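# Copy a leg-to-rail angle onto a sliding bevel, re-stand it

## Task

Take the sliding bevel that currently stands in one block and adjust it so its angle matches the angle between the leaning leg and the rail beneath that leg. Then set the bevel upright in the other block, with its blade inside the slot and its rounded foot sitting on the bottom of the pocket, so that it stays standing with nothing holding it. A result that holds only while the robot supports it does not count. Finish by releasing the bevel and moving the grippers away.

## Robot and tools

Robot: two arms, left_arm and right_arm, mounted on opposite sides of a table. Each arm has six joints (waist, shoulder, elbow, wrist pitch, wrist yaw, wrist roll) and a parallel gripper. The fingers point along the gripper's +x axis and close along its y axis. The reported end_effector_position is the point between the finger pads, about 3 to 4 cm behind the fingertips.

Frame: one scene frame shared by both arms, in metres. The origin is the table centre, the table surface is at z = +0.020, +z is up, and left_arm's base is on the +y side. The names left and right are labels only, not image sides. Orientations are quaternions written w first (qw, qx, qy, qz). Reported hand positions can be somewhat off, more so when an arm is stretched far.

The row: every motion command uses one flat list of 16 numbers covering both arms, even if only one moves: left_arm x, y, z, qw, qx, qy, qz, opening, then right_arm x, y, z, qw, qx, qy, qz, opening. Position and quaternion are an absolute gripper pose in the scene frame (a place to go to, not an offset). Opening runs from -1 to 1: +1 is fully open (0.088 m), empty fingers touch at about -0.80, and values below that close no further. Closing from fully open takes at least about 0.5 s. To keep an arm still, resend its last reported position and the quaternion you intend (not a drifted reading) plus the wanted opening in every call.

Tools:
- execute_actions, argument actions (a list with zero or one item) and optional pictures (boolean). An empty list just returns the state. An item {"rows": [...], "steps": n} plays up to 15 rows of 16 numbers, one per control step of 1/30 s; n is at most 15 (default 15) and the final row repeats if rows are fewer than steps. An item {"steps": n} with no rows is a pause of up to 300 steps counted from the previous result, so your reply time eats into it. A refused call does nothing. Targets more than 0.6 m from the arm's last reported position along any gripper axis are refused.
- move, argument target (one 16-number row, absolute poses as above) and optional speed in m/s, 0.002 to 0.5, default 0.25; rotation is capped at twice that value in rad/s. Both grippers travel straight lines that finish together, lasting 0.5 to 10 s; longer paths are cut off at 10 s. Openings are sent at the start. The path does not avoid obstacles or the other arm, and the gripper may lag, stray or overshoot the speed, especially near full reach. The result adds a move: line with the ending (done, off_target, moving, held, fault), any limits (paced = pose was clipped; held = some steps blocked, after which the arm may jump fast) and each gripper's distance to its target.
- wait, argument seconds (0 to 10): lets the simulation run without new commands.
- zoom_image, arguments camera (cam_head_left, cam_head_right, cam_high, cam_low, cam_left_wrist, cam_right_wrist) and region [x0, y0, x1, y1] in pixels of that camera's 504x504 image, top-left origin, at most 504 by 504.
- finished_scene, argument scene (the current scene number): ends and grades the scene irreversibly. The goal must be met and remain met.

Control behaviour: each step the commanded pose is limited to within 70 mm and 16 degrees of the measured pose, then solved by damped inverse kinematics that favours position over orientation. After an action ends, the arm continues only to its last clipped pose, so far targets need several calls. Joint friction may leave the gripper short or slightly tilted, and tiny moves may not happen; check the reported pose after each motion and correct. The simulation keeps running while you think and write.

Reading results: the state line gives each gripper's position, quaternion and velocities. grip_measured is the measured finger opening on the command scale; the last Joint positions entry per arm is the opening in metres. Readings may be off by about 1 mm. A Hand target line shows where the controller is currently driving each gripper. A "pose unreachable" line or HELD marks steps where the clearance check altered or blocked your command. Joint torques include drive output in free air and carry offsets and noise. MOTOR HOT appears from 50 °C; at 95 °C an OVER-TEMPERATURE FAULT holds the arm, and if it does not cool within 30 to 60 s the arm and gripper lose power and go limp. A TORQUE FAULT freezes the arm for 10 s and drops the remainder of the call. Joint ranges (rad): waist -3.054 to 3.054, shoulder 0 to 3.142, elbow 0 to 2.356, wrist pitch and yaw -1.571 to 1.571, wrist roll -3.142 to 3.142. Load limits (N m): waist 16.6, shoulder 20.6, elbow 20.5, wrist pitch 5.42, wrist yaw 5.4, wrist roll 5.07; a carried object's weight adds load.

Gripping: to hold something, command an opening well below grip_measured; the gap sets the squeeze force (about 34 N per pad at most). Fast closing can press harder and even spring the fingers open.

Avoid: dropping or knocking anything off the table (this fails the task), letting the arms or their mounts collide or press on each other, fast contacts and targets set deep past a contact (both hit harder), and long holds that heat motors. Expect occasional brief tugs on a held part or pushes on loose items. Before ending, release the bevel, confirm it stands unaided in the slot, and pull both grippers clear.

Each tool is called after "Emit:" in YAML: its name, and indented under it one key for each argument.

## Session

Emit:
execute_actions:
  actions: []

Scene clock: 0.00 s of 4200.00 s.
left_arm: end_effector_position=(+0.0936, +0.2196, +0.4086) grip_measured=+0.822 end_effector_quat_wxyz=(+0.603, -0.018, -0.010, -0.798) end_effector_velocity=(-0.003, +0.001, -0.004) end_effector_angular_velocity=(+0.014, +0.004, -0.015) | right_arm: end_effector_position=(+0.1793, -0.4976, +0.1199) grip_measured=+0.851 end_effector_quat_wxyz=(-0.729, +0.049, -0.506, +0.459) end_effector_velocity=(-0.000, -0.003, +0.005) end_effector_angular_velocity=(-0.025, +0.016, +0.022)
Joint positions: left_arm=[-0.008  0.85   0.645  0.247  0.008 -0.006  0.079] | right_arm=[-0.593  1.586  0.758 -1.171  0.705  1.347  0.081]
Joint velocities: left_arm=[-0.007 -0.002 -0.007 -0.007  0.007 -0.007  0.   ] | right_arm=[-0.002 -0.007  0.002 -0.022  0.022 -0.022  0.   ]
Joint torques (N m, as the arm reports them, + toward a larger angle): no reading
Motor temperatures (°C, as the motors report them): left_arm=[25 26 23 22 23 23] | right_arm=[25 26 22 23 24 25]
Heat: left arm: hottest shoulder 26 °C (+0.0 °C/min); right arm: hottest shoulder 26 °C (+0.0 °C/min).
Hand target (left_arm): +0.094, +0.220, +0.409; -0.603, +0.018, +0.010, +0.798
Hand target (right_arm): +0.179, -0.498, +0.120; +0.729, -0.049, +0.506, -0.459

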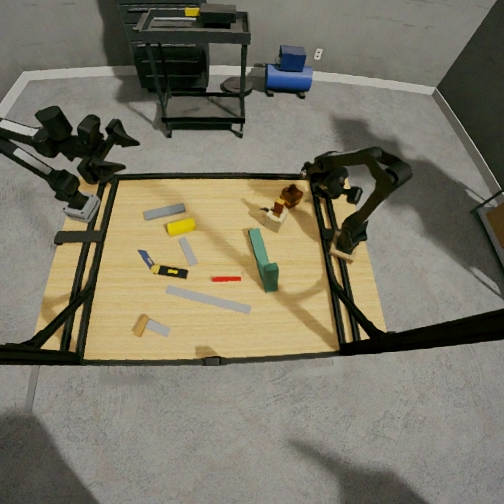

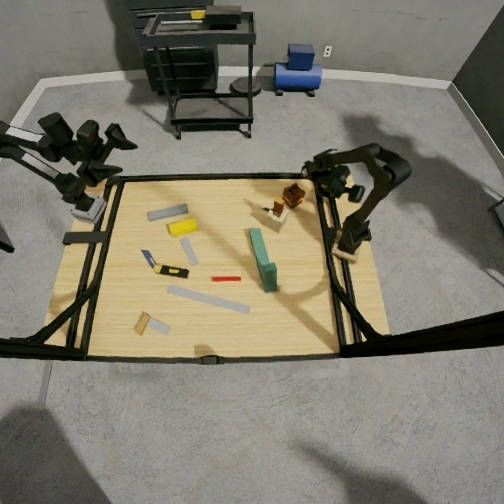

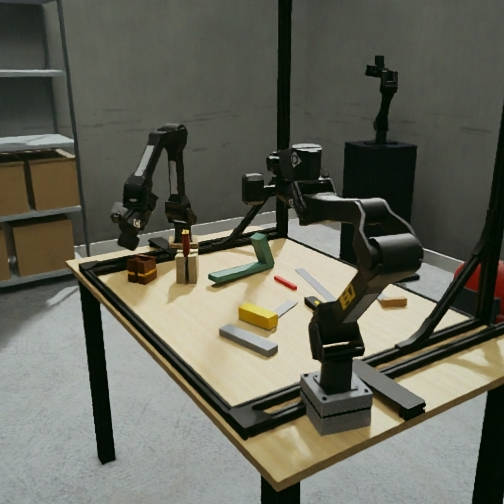

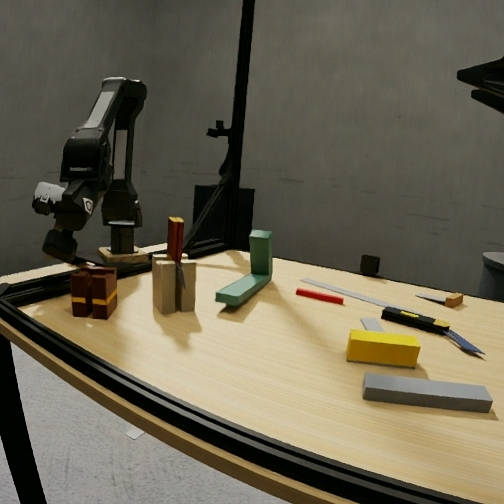

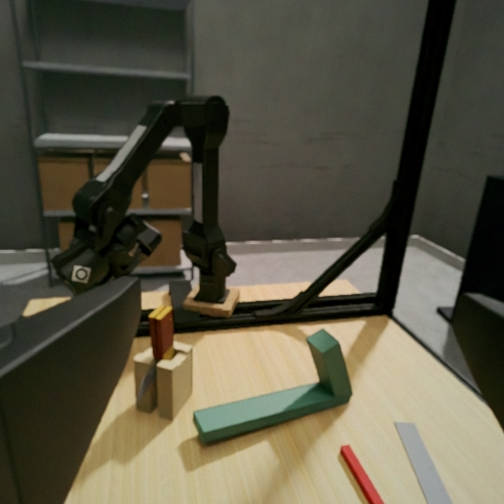

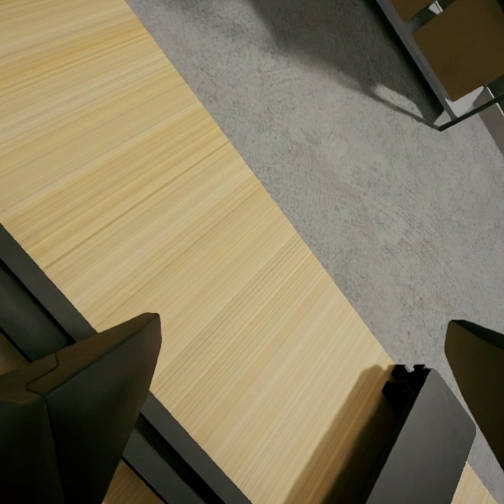

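Emit:
zoom_image:
  camera: "cam_low"
  region: [50, 190, 300, 340]

Emit:
zoom_image:
  camera: "cam_left_wrist"
  region: [100, 270, 400, 480]

Emit:
zoom_image:
  camera: "cam_head_left"
  region: [220, 160, 380, 310]

Emit:
zoom_image:
  camera: "cam_high"
  region: [60, 200, 300, 320]

Region (50, 190, 300, 340) of cam_low's 504x504 image, scaled by 2.016, with more detail than that image has; it fills the top 302 rows of this view, and the rest is white.

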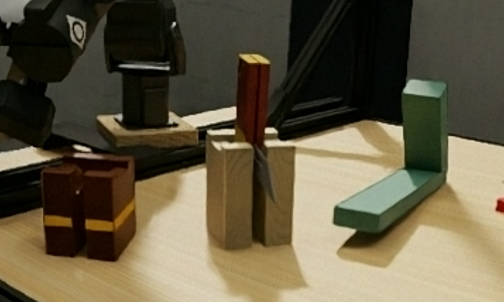

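Region (100, 270, 400, 480) of cam_left_wrist's 504x504 image, scaled by 1.680, with more detail than that image has; it fills the top 353 rows of this view, and the rest is white.

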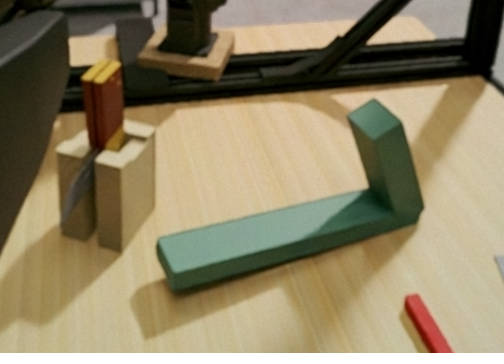

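Region (220, 160, 380, 310) of cam_head_left's 504x504 image, scaled by 3.150, with more detail than that image has; it fills the top 472 rows of this view, and the rest is white.

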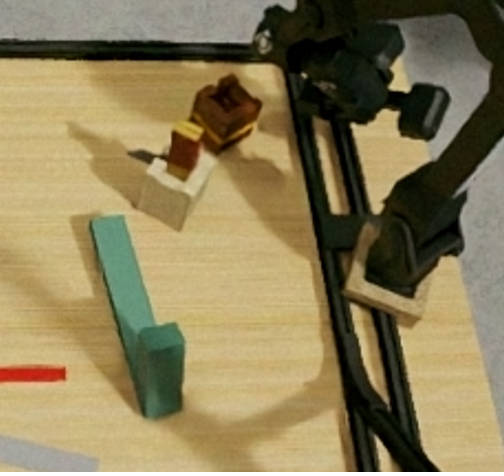

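Region (60, 200, 300, 320) of cam_high's 504x504 image, scaled by 2.100, with more detail than that image has.

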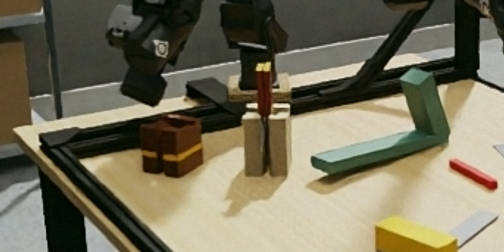

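Emit:
move:
  target: [0.17,0.04,0.21,0.628,0.166,0.139,-0.748,1.0, 0.1793,-0.4976,0.1199,-0.729,0.049,-0.506,0.459,1.0]
  speed: 0.3

Scene clock: 121.53 s of 4200.00 s.
left_arm: end_effector_position=(+0.1670, +0.0433, +0.2116) grip_measured=+0.985 end_effector_quat_wxyz=(+0.628, +0.161, +0.142, -0.748) end_effector_velocity=(-0.004, +0.001, -0.008) end_effector_angular_velocity=(+0.023, +0.017, -0.019) | right_arm: end_effector_position=(+0.1793, -0.4976, +0.1199) grip_measured=+1.000 end_effector_quat_wxyz=(-0.729, +0.049, -0.506, +0.459) end_effector_velocity=(-0.001, -0.002, +0.002) end_effector_angular_velocity=(-0.006, -0.007, -0.004)
Joint positions: left_arm=[0.296 1.797 0.94  0.417 0.191 0.079 0.087] | right_arm=[-0.593  1.586  0.758 -1.171  0.705  1.347  0.088]
Joint velocities: left_arm=[-0.002  0.012 -0.002 -0.007  0.022 -0.007 -0.   ] | right_arm=[-0.002 -0.007 -0.002 -0.007  0.007  0.007  0.   ]
Joint torques (N m, as the arm reports them, + toward a larger angle): left_arm=[ 0.29 -6.61  7.47  1.45  0.08  0.19] | right_arm=[ 0.04 -4.43  4.46 -0.5   0.52  0.07]
Motor temperatures (°C, as the motors report them): left_arm=[25 26 31 30 23 23] | right_arm=[25 28 25 23 24 25]
Heat: left arm: hottest elbow 31 °C (+2.0 °C/min); right arm: hottest shoulder 28 °C (+0.0 °C/min).
Hand target (left_arm): +0.168, +0.041, +0.211; +0.629, +0.163, +0.141, -0.747
Hand target (right_arm): +0.179, -0.498, +0.120; +0.729, -0.049, +0.506, -0.459
Off the commanded pose (left_arm): 0.005 m, 1 deg.
Off the commanded pose (right_arm): 0.000 m, 0 deg.
After step 90, 117.00 s passed at rest.
move: done

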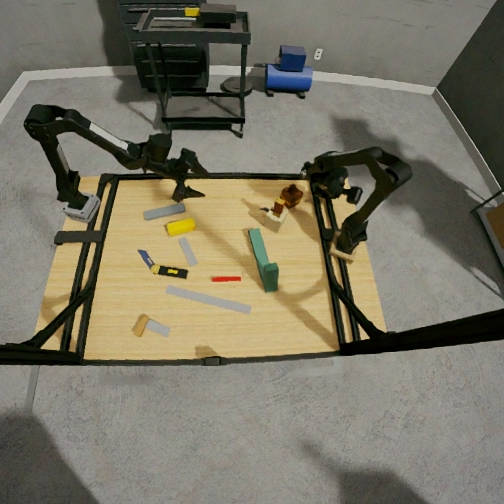

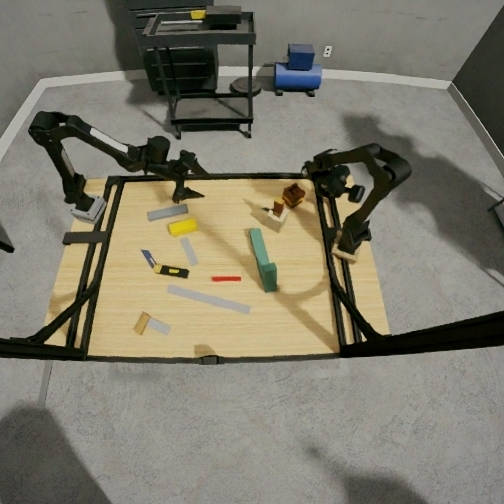

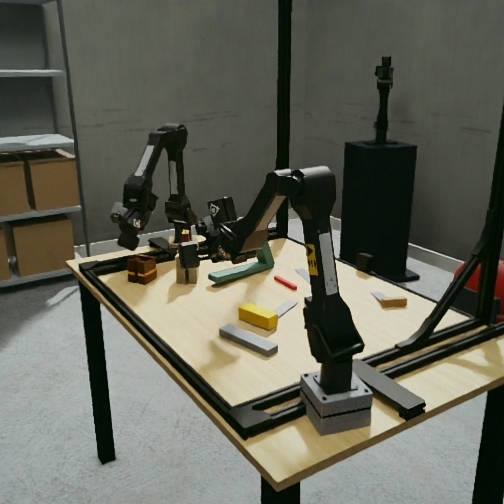

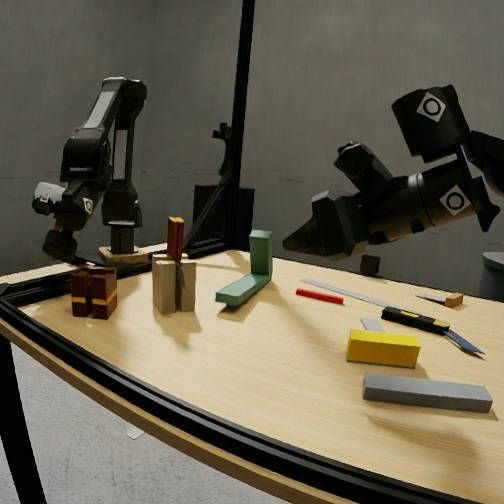

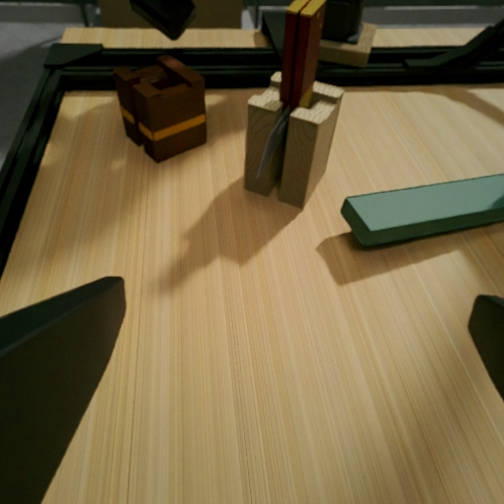

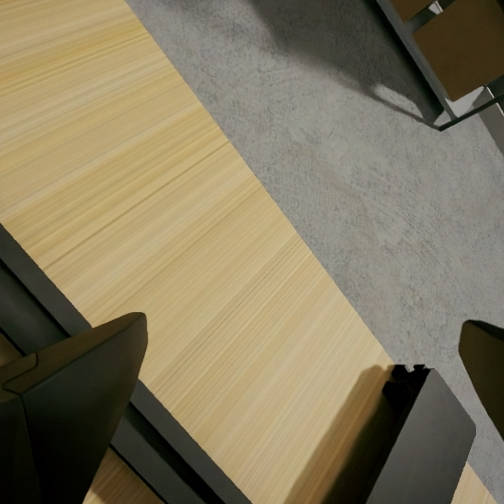

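Emit:
zoom_image:
  camera: "cam_left_wrist"
  region: [100, 0, 370, 220]

Emit:
zoom_image:
  camera: "cam_left_wrist"
  region: [230, 0, 360, 130]

Region (100, 0, 370, 220) of cam_left_wrist's 504x504 image, scaled by 1.867, with more detail than that image has; it fills the top 411 rows of this view, and the rest is white.

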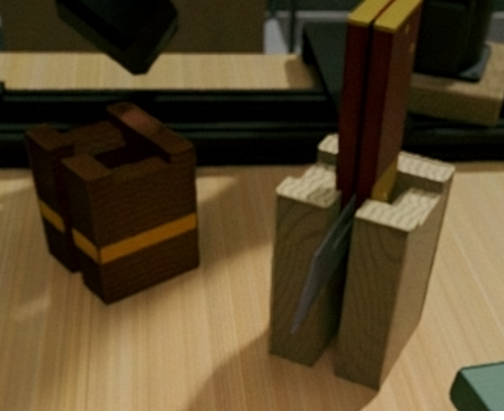

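Region (230, 0, 360, 130) of cam_left_wrist's 504x504 image, scaled by 3.877, with more detail than that image has.

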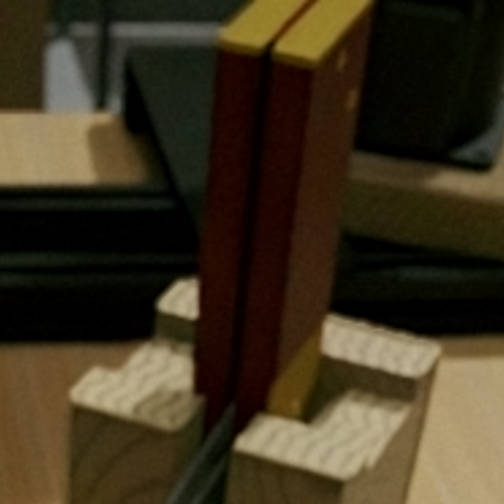

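Emit:
move:
  target: [0.168,0.041,0.211,0.628,0.166,0.139,-0.748,1.0, 0.10,-0.32,0.28,0.687,-0.304,0.527,0.397,1.0]
  speed: 0.25

Scene clock: 245.70 s of 4200.00 s.
left_arm: end_effector_position=(+0.1669, +0.0434, +0.2100) grip_measured=+0.985 end_effector_quat_wxyz=(+0.627, +0.165, +0.142, -0.748) end_effector_velocity=(+0.002, +0.001, -0.002) end_effector_angular_velocity=(+0.021, +0.011, +0.027) | right_arm: end_effector_position=(+0.0987, -0.3211, +0.2786) grip_measured=+1.000 end_effector_quat_wxyz=(+0.690, -0.301, +0.528, +0.393) end_effector_velocity=(+0.001, +0.003, +0.002) end_effector_angular_velocity=(+0.011, -0.005, +0.021)
Joint positions: left_arm=[0.296 1.8   0.941 0.412 0.191 0.085 0.087] | right_arm=[-0.11   1.146  1.258 -1.42  -0.002 -0.006  0.088]
Joint velocities: left_arm=[-0.002 -0.002  0.002 -0.022 -0.022 -0.022 -0.   ] | right_arm=[-0.002  0.002  0.007  0.007 -0.007 -0.022  0.   ]
Joint torques (N m, as the arm reports them, + toward a larger angle): left_arm=[ 0.16 -6.91  7.48  1.42  0.07  0.2 ] | right_arm=[ 0.12 -2.05  7.89  0.43 -0.1  -0.11]
Motor temperatures (°C, as the motors report them): left_arm=[25 33 34 30 23 23] | right_arm=[25 28 26 23 24 25]
Heat: left arm: hottest elbow 34 °C (+1.0 °C/min); right arm: hottest shoulder 28 °C (+0.0 °C/min).
Hand target (left_arm): +0.168, +0.041, +0.211; +0.628, +0.166, +0.139, -0.748
Hand target (right_arm): +0.099, -0.319, +0.281; +0.689, -0.302, +0.527, +0.396
Off the commanded pose (left_arm): 0.003 m, 0 deg.
Off the commanded pose (right_arm): 0.002 m, 1 deg.
After step 90, 117.00 s passed at rest.
move: done

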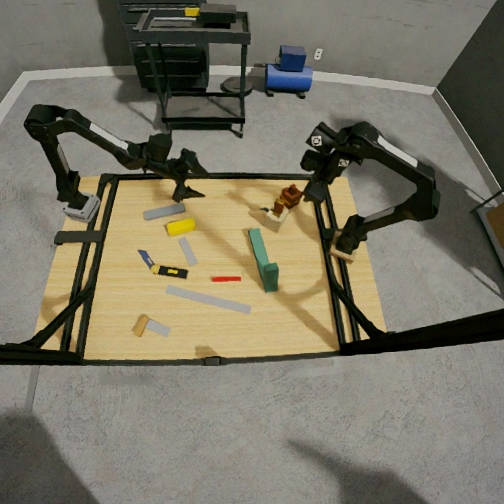

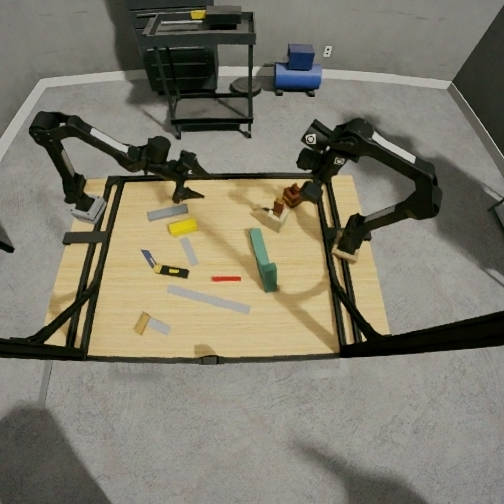

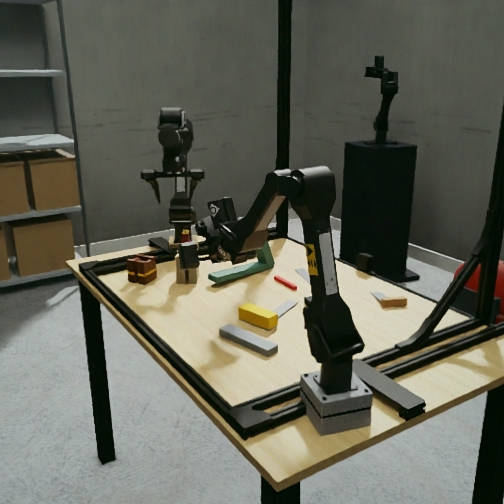

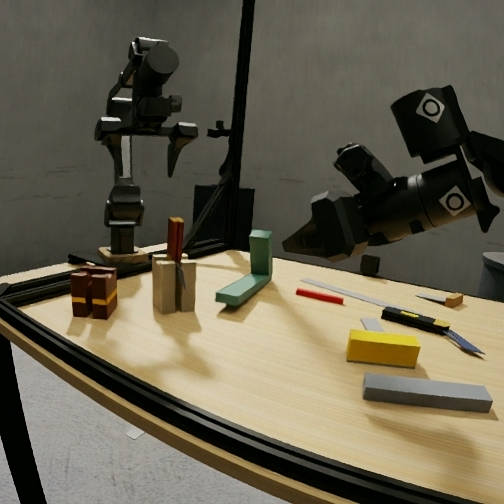

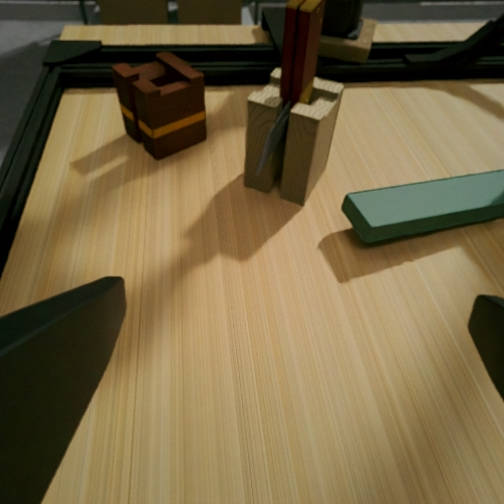

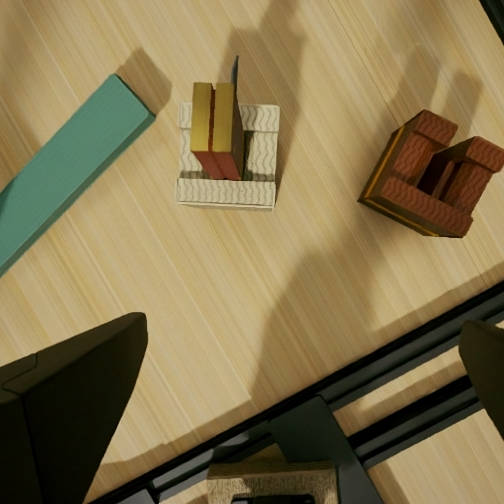

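Emit:
zoom_image:
  camera: "cam_right_wrist"
  region: [150, 40, 504, 260]

Emit:
zoom_image:
  camera: "cam_right_wrist"
  region: [160, 40, 300, 220]

Emit:
zoom_image:
  camera: "cam_right_wrist"
  region: [350, 90, 504, 250]

Region (150, 40, 504, 260) of cam_right_wrist's 504x504 image, scaled by 1.424, with more detail than that image has; it fills the top 313 rows of this view, and the rest is white.

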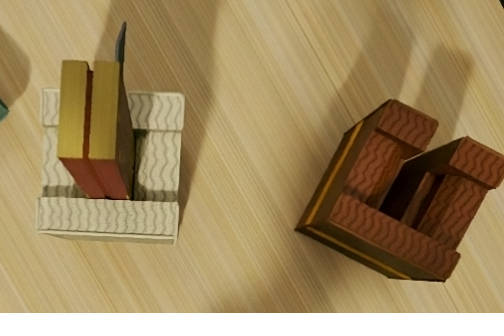

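Region (160, 40, 300, 220) of cam_right_wrist's 504x504 image, scaled by 2.800, with more detail than that image has.

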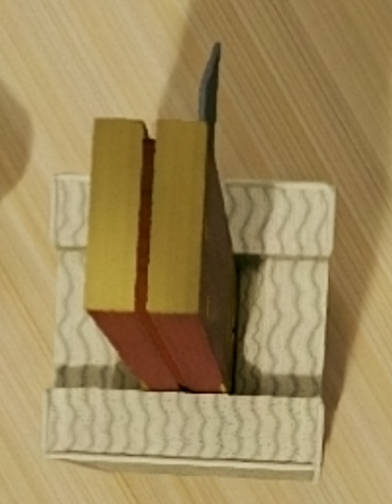

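Region (350, 90, 504, 250) of cam_right_wrist's 504x504 image, scaled by 3.150, with more detail than that image has; it fills the left 485 columns of this view, and the rest is white.

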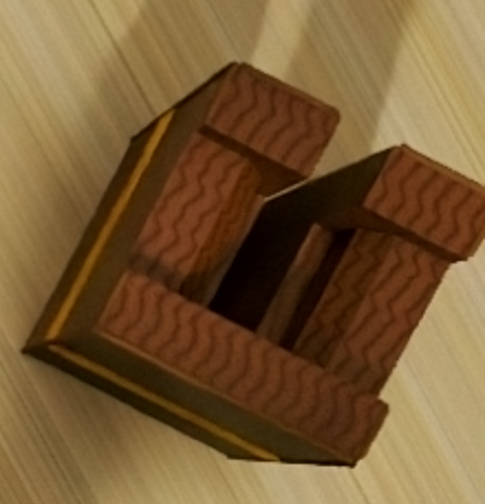

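Emit:
move:
  target: [0.168,0.041,0.211,0.628,0.166,0.139,-0.748,1.0, 0.117,-0.233,0.225,0.6184,-0.3428,0.6184,0.3428,1.0]
  speed: 0.2

Scene clock: 354.53 s of 4200.00 s.
left_arm: end_effector_position=(+0.1670, +0.0433, +0.2100) grip_measured=+0.985 end_effector_quat_wxyz=(+0.627, +0.165, +0.142, -0.748) end_effector_velocity=(-0.000, -0.000, +0.004) end_effector_angular_velocity=(-0.011, +0.003, +0.007) | right_arm: end_effector_position=(+0.1166, -0.2358, +0.2243) grip_measured=+1.000 end_effector_quat_wxyz=(+0.620, -0.343, +0.616, +0.344) end_effector_velocity=(+0.001, +0.002, -0.005) end_effector_angular_velocity=(-0.008, +0.012, -0.010)
Joint positions: left_arm=[0.296 1.8   0.942 0.412 0.191 0.085 0.087] | right_arm=[-0.008  1.63   1.458 -1.394  0.003  0.118  0.088]
Joint velocities: left_arm=[-0.002 -0.007 -0.002  0.007 -0.007 -0.007 -0.   ] | right_arm=[-0.002  0.017 -0.002  0.007 -0.007  0.007  0.   ]
Joint torques (N m, as the arm reports them, + toward a larger angle): left_arm=[ 0.17 -7.    7.43  1.44  0.07  0.2 ] | right_arm=[ 0.37 -5.21  7.72  0.   -0.12  0.1 ]
Motor temperatures (°C, as the motors report them): left_arm=[25 35 35 31 23 23] | right_arm=[25 27 32 24 24 25]
Heat: left arm: hottest shoulder 35 °C (+1.0 °C/min); right arm: hottest elbow 32 °C (+1.0 °C/min).
Hand target (left_arm): +0.168, +0.041, +0.211; +0.628, +0.166, +0.139, -0.748
Hand target (right_arm): +0.116, -0.233, +0.224; +0.618, -0.343, +0.618, +0.344
Off the commanded pose (left_arm): 0.003 m, 0 deg.
Off the commanded pose (right_arm): 0.003 m, 0 deg.
After step 90, 104.63 s passed at rest.
move: done

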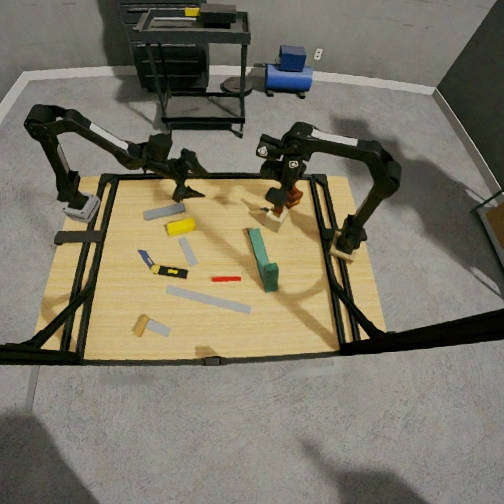

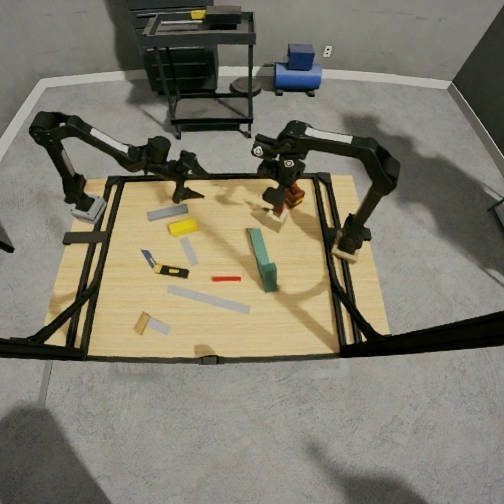

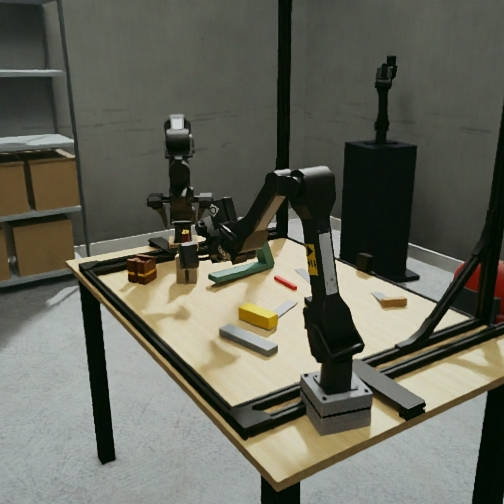

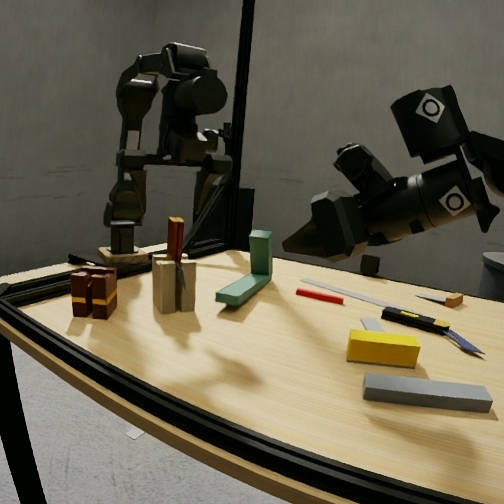

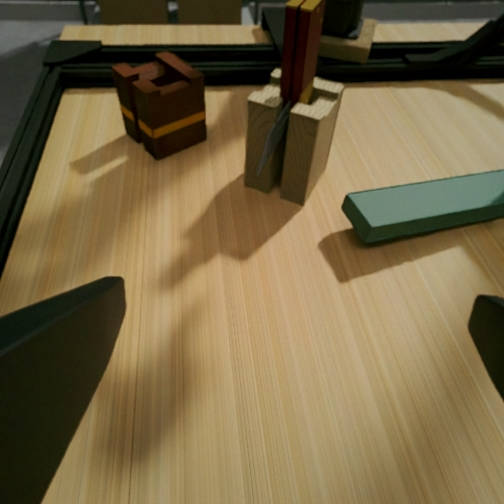

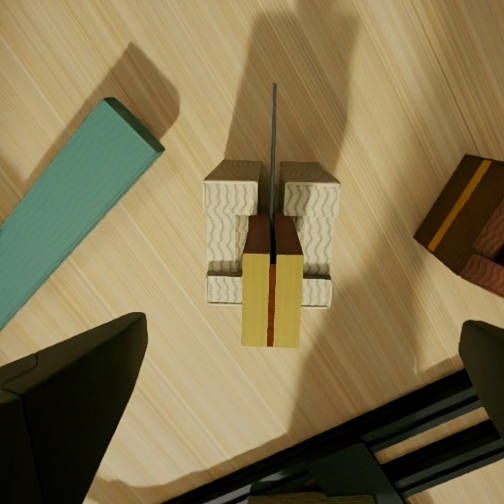

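Emit:
move:
  target: [0.168,0.041,0.211,0.628,0.166,0.139,-0.748,1.0, 0.1055,-0.2385,0.15,0.6184,-0.3428,0.6184,0.3428,1.0]
  speed: 0.08

Scene clock: 394.27 s of 4200.00 s.
left_arm: end_effector_position=(+0.1671, +0.0432, +0.2100) grip_measured=+0.985 end_effector_quat_wxyz=(+0.628, +0.165, +0.142, -0.748) end_effector_velocity=(+0.002, +0.001, -0.002) end_effector_angular_velocity=(+0.009, -0.003, +0.020) | right_arm: end_effector_position=(+0.1076, -0.2376, +0.1517) grip_measured=+1.000 end_effector_quat_wxyz=(+0.620, -0.343, +0.617, +0.343) end_effector_velocity=(+0.003, -0.002, -0.001) end_effector_angular_velocity=(-0.001, -0.008, +0.015)
Joint positions: left_arm=[0.296 1.801 0.942 0.412 0.191 0.085 0.087] | right_arm=[ 0.018  1.632  1.171 -1.106  0.003  0.145  0.088]
Joint velocities: left_arm=[-0.002 -0.002 -0.002 -0.007 -0.022 -0.007  0.   ] | right_arm=[-0.007 -0.002 -0.007  0.007  0.007 -0.022  0.   ]
Joint torques (N m, as the arm reports them, + toward a larger angle): left_arm=[ 0.17 -7.04  7.38  1.43  0.07  0.19] | right_arm=[ 0.34 -6.9   4.84  0.32 -0.12  0.14]
Motor temperatures (°C, as the motors report them): left_arm=[25 35 35 31 23 23] | right_arm=[25 29 32 23 24 25]
Heat: left arm: hottest shoulder 35 °C (+0.0 °C/min); right arm: hottest elbow 32 °C (+0.0 °C/min).
Hand target (left_arm): +0.168, +0.041, +0.211; +0.628, +0.166, +0.139, -0.748
Hand target (right_arm): +0.105, -0.239, +0.150; +0.619, -0.343, +0.618, +0.343
Off the commanded pose (left_arm): 0.003 m, 0 deg.
Off the commanded pose (right_arm): 0.003 m, 0 deg.
After step 90, 35.40 s passed at rest.
move: done

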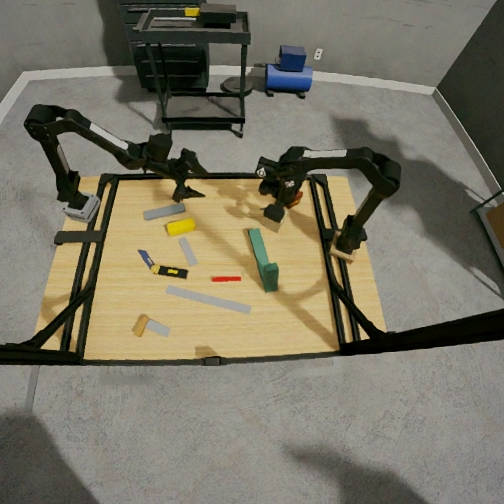

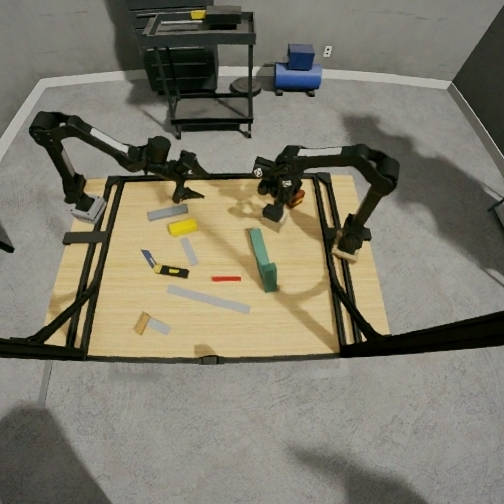

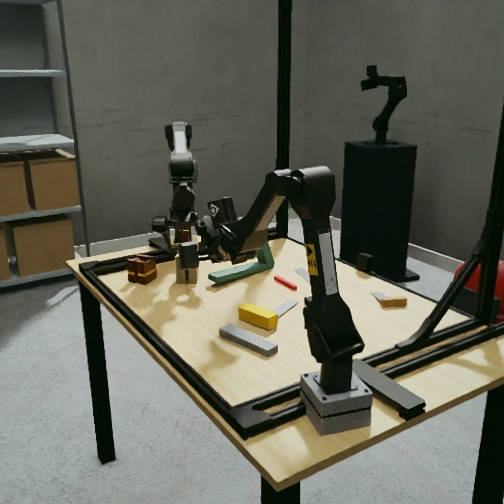

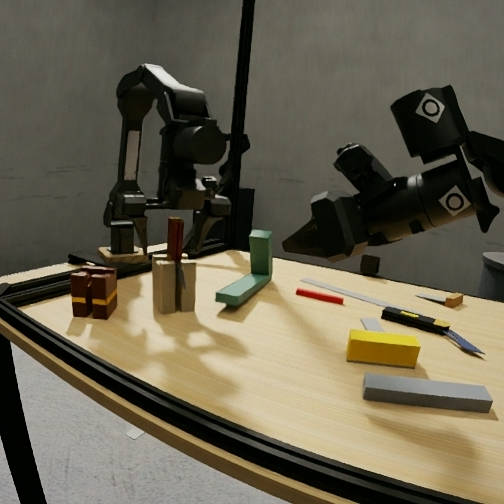

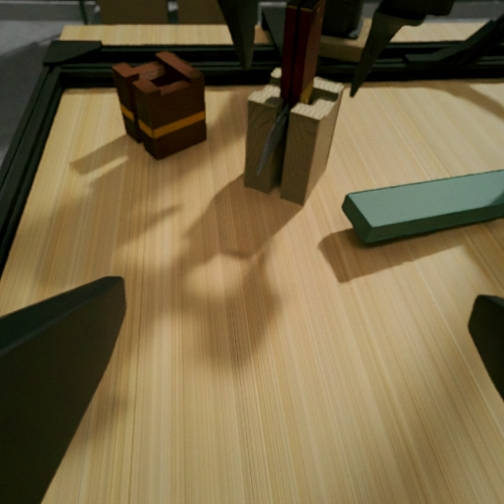

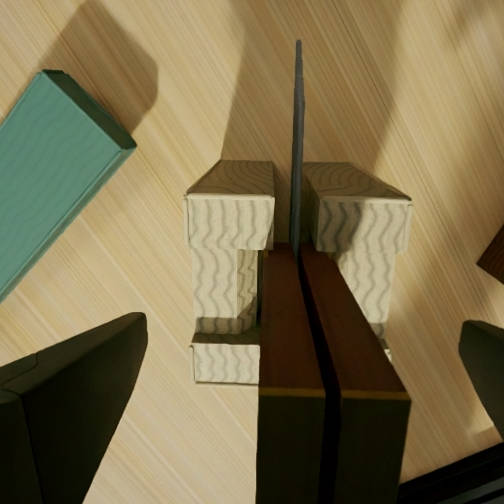

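Emit:
move:
  target: [0.168,0.041,0.211,0.628,0.166,0.139,-0.748,1.0, 0.1045,-0.2375,0.15,0.6184,-0.3428,0.6184,0.3428,-0.65]
  speed: 0.05

Scene clock: 419.43 s of 4200.00 s.
left_arm: end_effector_position=(+0.1671, +0.0431, +0.2101) grip_measured=+0.985 end_effector_quat_wxyz=(+0.628, +0.165, +0.142, -0.748) end_effector_velocity=(-0.000, +0.001, -0.000) end_effector_angular_velocity=(-0.003, -0.010, +0.001) | right_arm: end_effector_position=(+0.1059, -0.2368, +0.1514) grip_measured=-0.418 end_effector_quat_wxyz=(+0.619, -0.341, +0.618, +0.344) end_effector_velocity=(-0.000, -0.001, -0.000) end_effector_angular_velocity=(-0.010, -0.004, +0.024)
Joint positions: left_arm=[0.296 1.801 0.942 0.411 0.191 0.086 0.087] | right_arm=[ 0.022  1.632  1.17  -1.105 -0.001  0.15   0.019]
Joint velocities: left_arm=[-0.002 -0.002 -0.007  0.007 -0.007  0.007 -0.   ] | right_arm=[ 0.002  0.002  0.002 -0.007  0.007 -0.022 -0.   ]
Joint torques (N m, as the arm reports them, + toward a larger angle): left_arm=[ 0.11 -7.09  7.35  1.43  0.07  0.18] | right_arm=[ 0.39 -6.52  5.33  0.26  0.03  0.12]
Motor temperatures (°C, as the motors report them): left_arm=[25 36 36 32 23 23] | right_arm=[25 31 30 24 24 25]
Heat: left arm: hottest shoulder 36 °C (+1.0 °C/min); right arm: hottest shoulder 31 °C (-1.0 °C/min).
Hand target (left_arm): +0.168, +0.041, +0.211; +0.628, +0.166, +0.139, -0.748
Hand target (right_arm): +0.104, -0.237, +0.150; +0.618, -0.343, +0.619, +0.343
Off the commanded pose (left_arm): 0.002 m, 0 deg.
Off the commanded pose (right_arm): 0.002 m, 0 deg.
After step 90, 21.47 s passed at rest.
move: done

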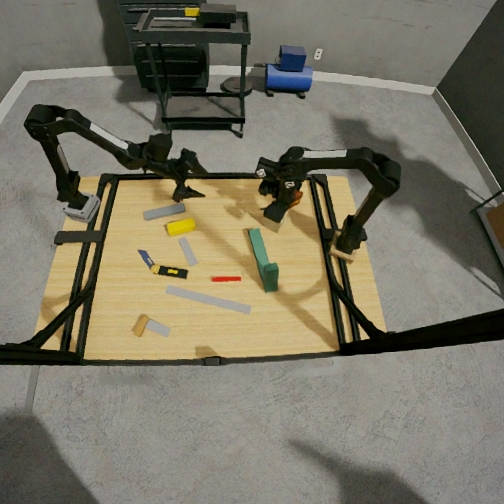

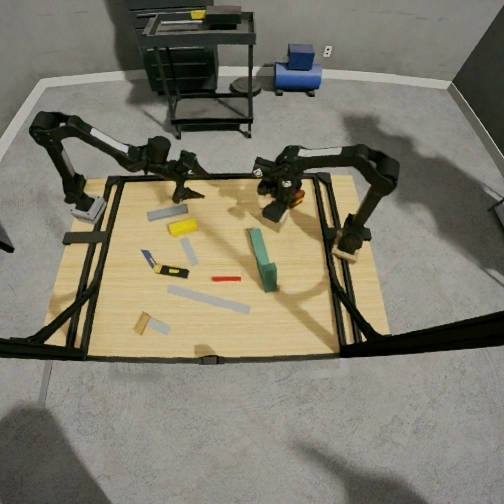

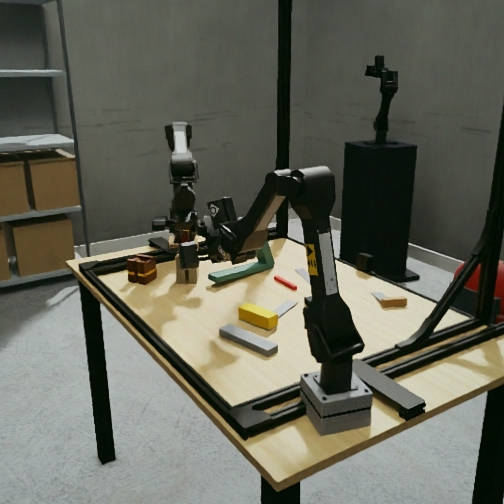

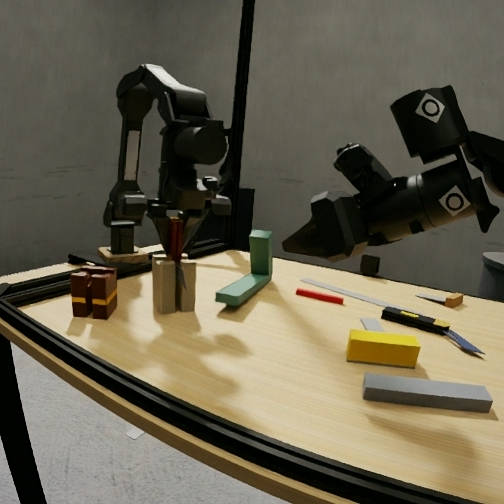

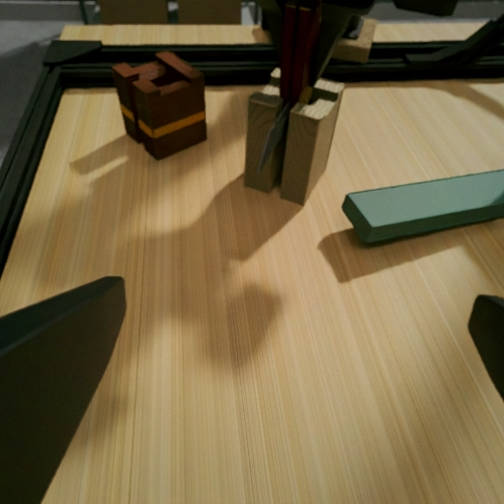

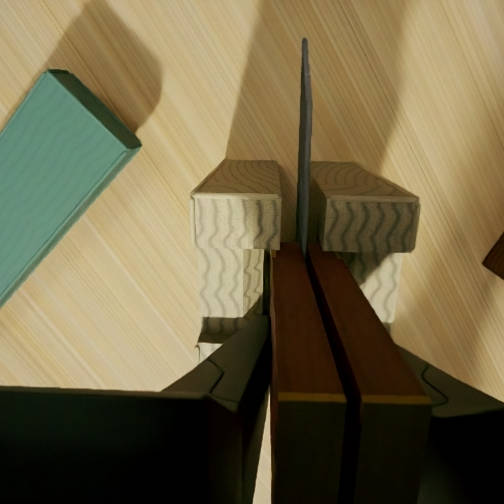

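Emit:
move:
  target: [0.168,0.041,0.211,0.628,0.166,0.139,-0.748,1.0, 0.105,-0.2375,0.151,0.683,0.183,0.683,-0.183,-0.65]
  speed: 0.2

Scene clock: 457.27 s of 4200.00 s.
left_arm: end_effector_position=(+0.1673, +0.0425, +0.2098) grip_measured=+0.985 end_effector_quat_wxyz=(+0.627, +0.166, +0.141, -0.748) end_effector_velocity=(-0.002, +0.003, -0.004) end_effector_angular_velocity=(+0.025, +0.024, +0.000) | right_arm: end_effector_position=(+0.0970, -0.2361, +0.1519) grip_measured=-0.650 end_effector_quat_wxyz=(+0.676, +0.175, +0.693, -0.177) end_effector_velocity=(-0.004, +0.004, +0.000) end_effector_angular_velocity=(+0.021, +0.031, +0.005)
Joint positions: left_arm=[0.296 1.803 0.945 0.411 0.191 0.087 0.087] | right_arm=[ 0.04   1.629  1.168 -1.116 -0.024  1.683  0.007]
Joint velocities: left_arm=[-0.002 -0.002 -0.002 -0.022  0.007 -0.022 -0.   ] | right_arm=[-0.002  0.002  0.002  0.007 -0.037 -0.007 -0.   ]
Joint torques (N m, as the arm reports them, + toward a larger angle): left_arm=[ 0.09 -7.39  7.02  1.49  0.07  0.13] | right_arm=[-1.22 -6.11  5.94  0.67  1.01  0.12]
Motor temperatures (°C, as the motors report them): left_arm=[25 36 36 32 23 23] | right_arm=[25 31 30 24 24 25]
Heat: left arm: hottest shoulder 36 °C (+1.0 °C/min); right arm: hottest shoulder 31 °C (-1.0 °C/min).
Hand target (left_arm): +0.168, +0.041, +0.211; +0.628, +0.166, +0.139, -0.748
Hand target (right_arm): +0.105, -0.238, +0.151; +0.683, +0.183, +0.683, -0.183
Off the commanded pose (left_arm): 0.002 m, 0 deg.
Off the commanded pose (right_arm): 0.008 m, 2 deg.
move: done

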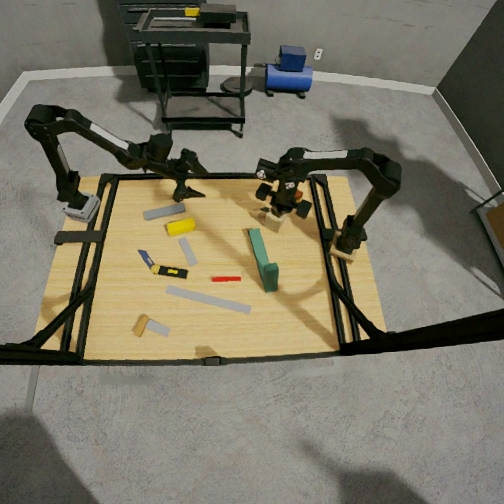

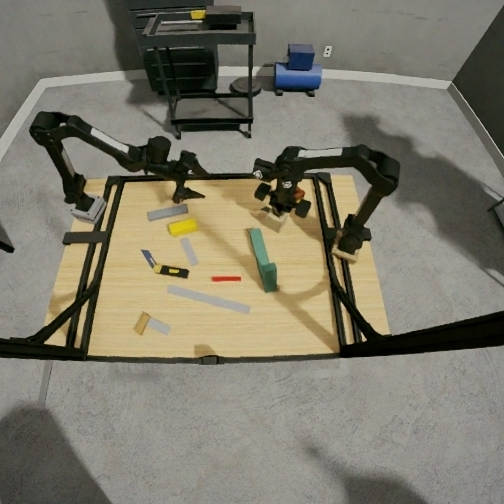

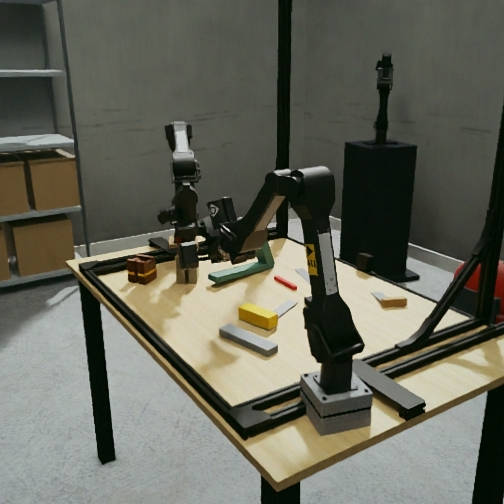

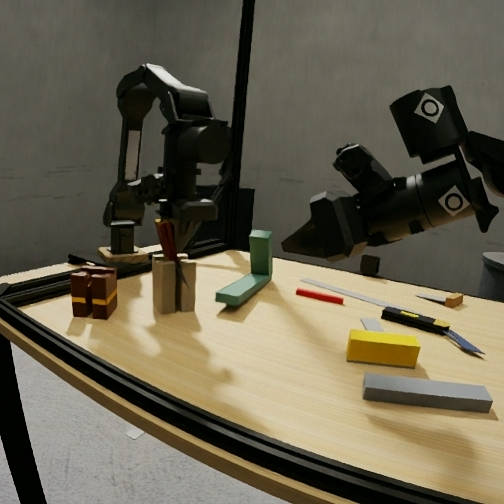

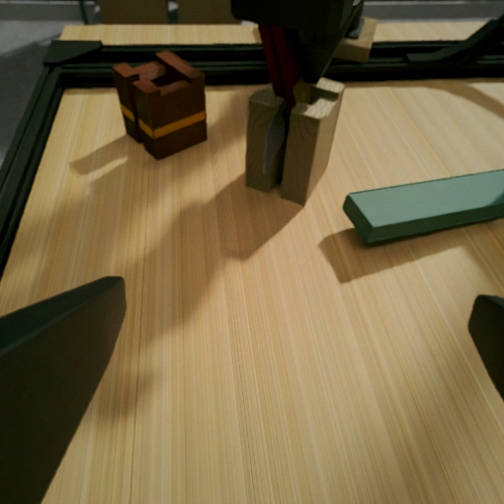

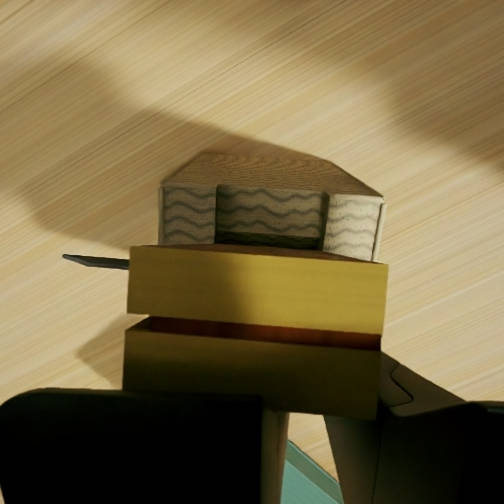

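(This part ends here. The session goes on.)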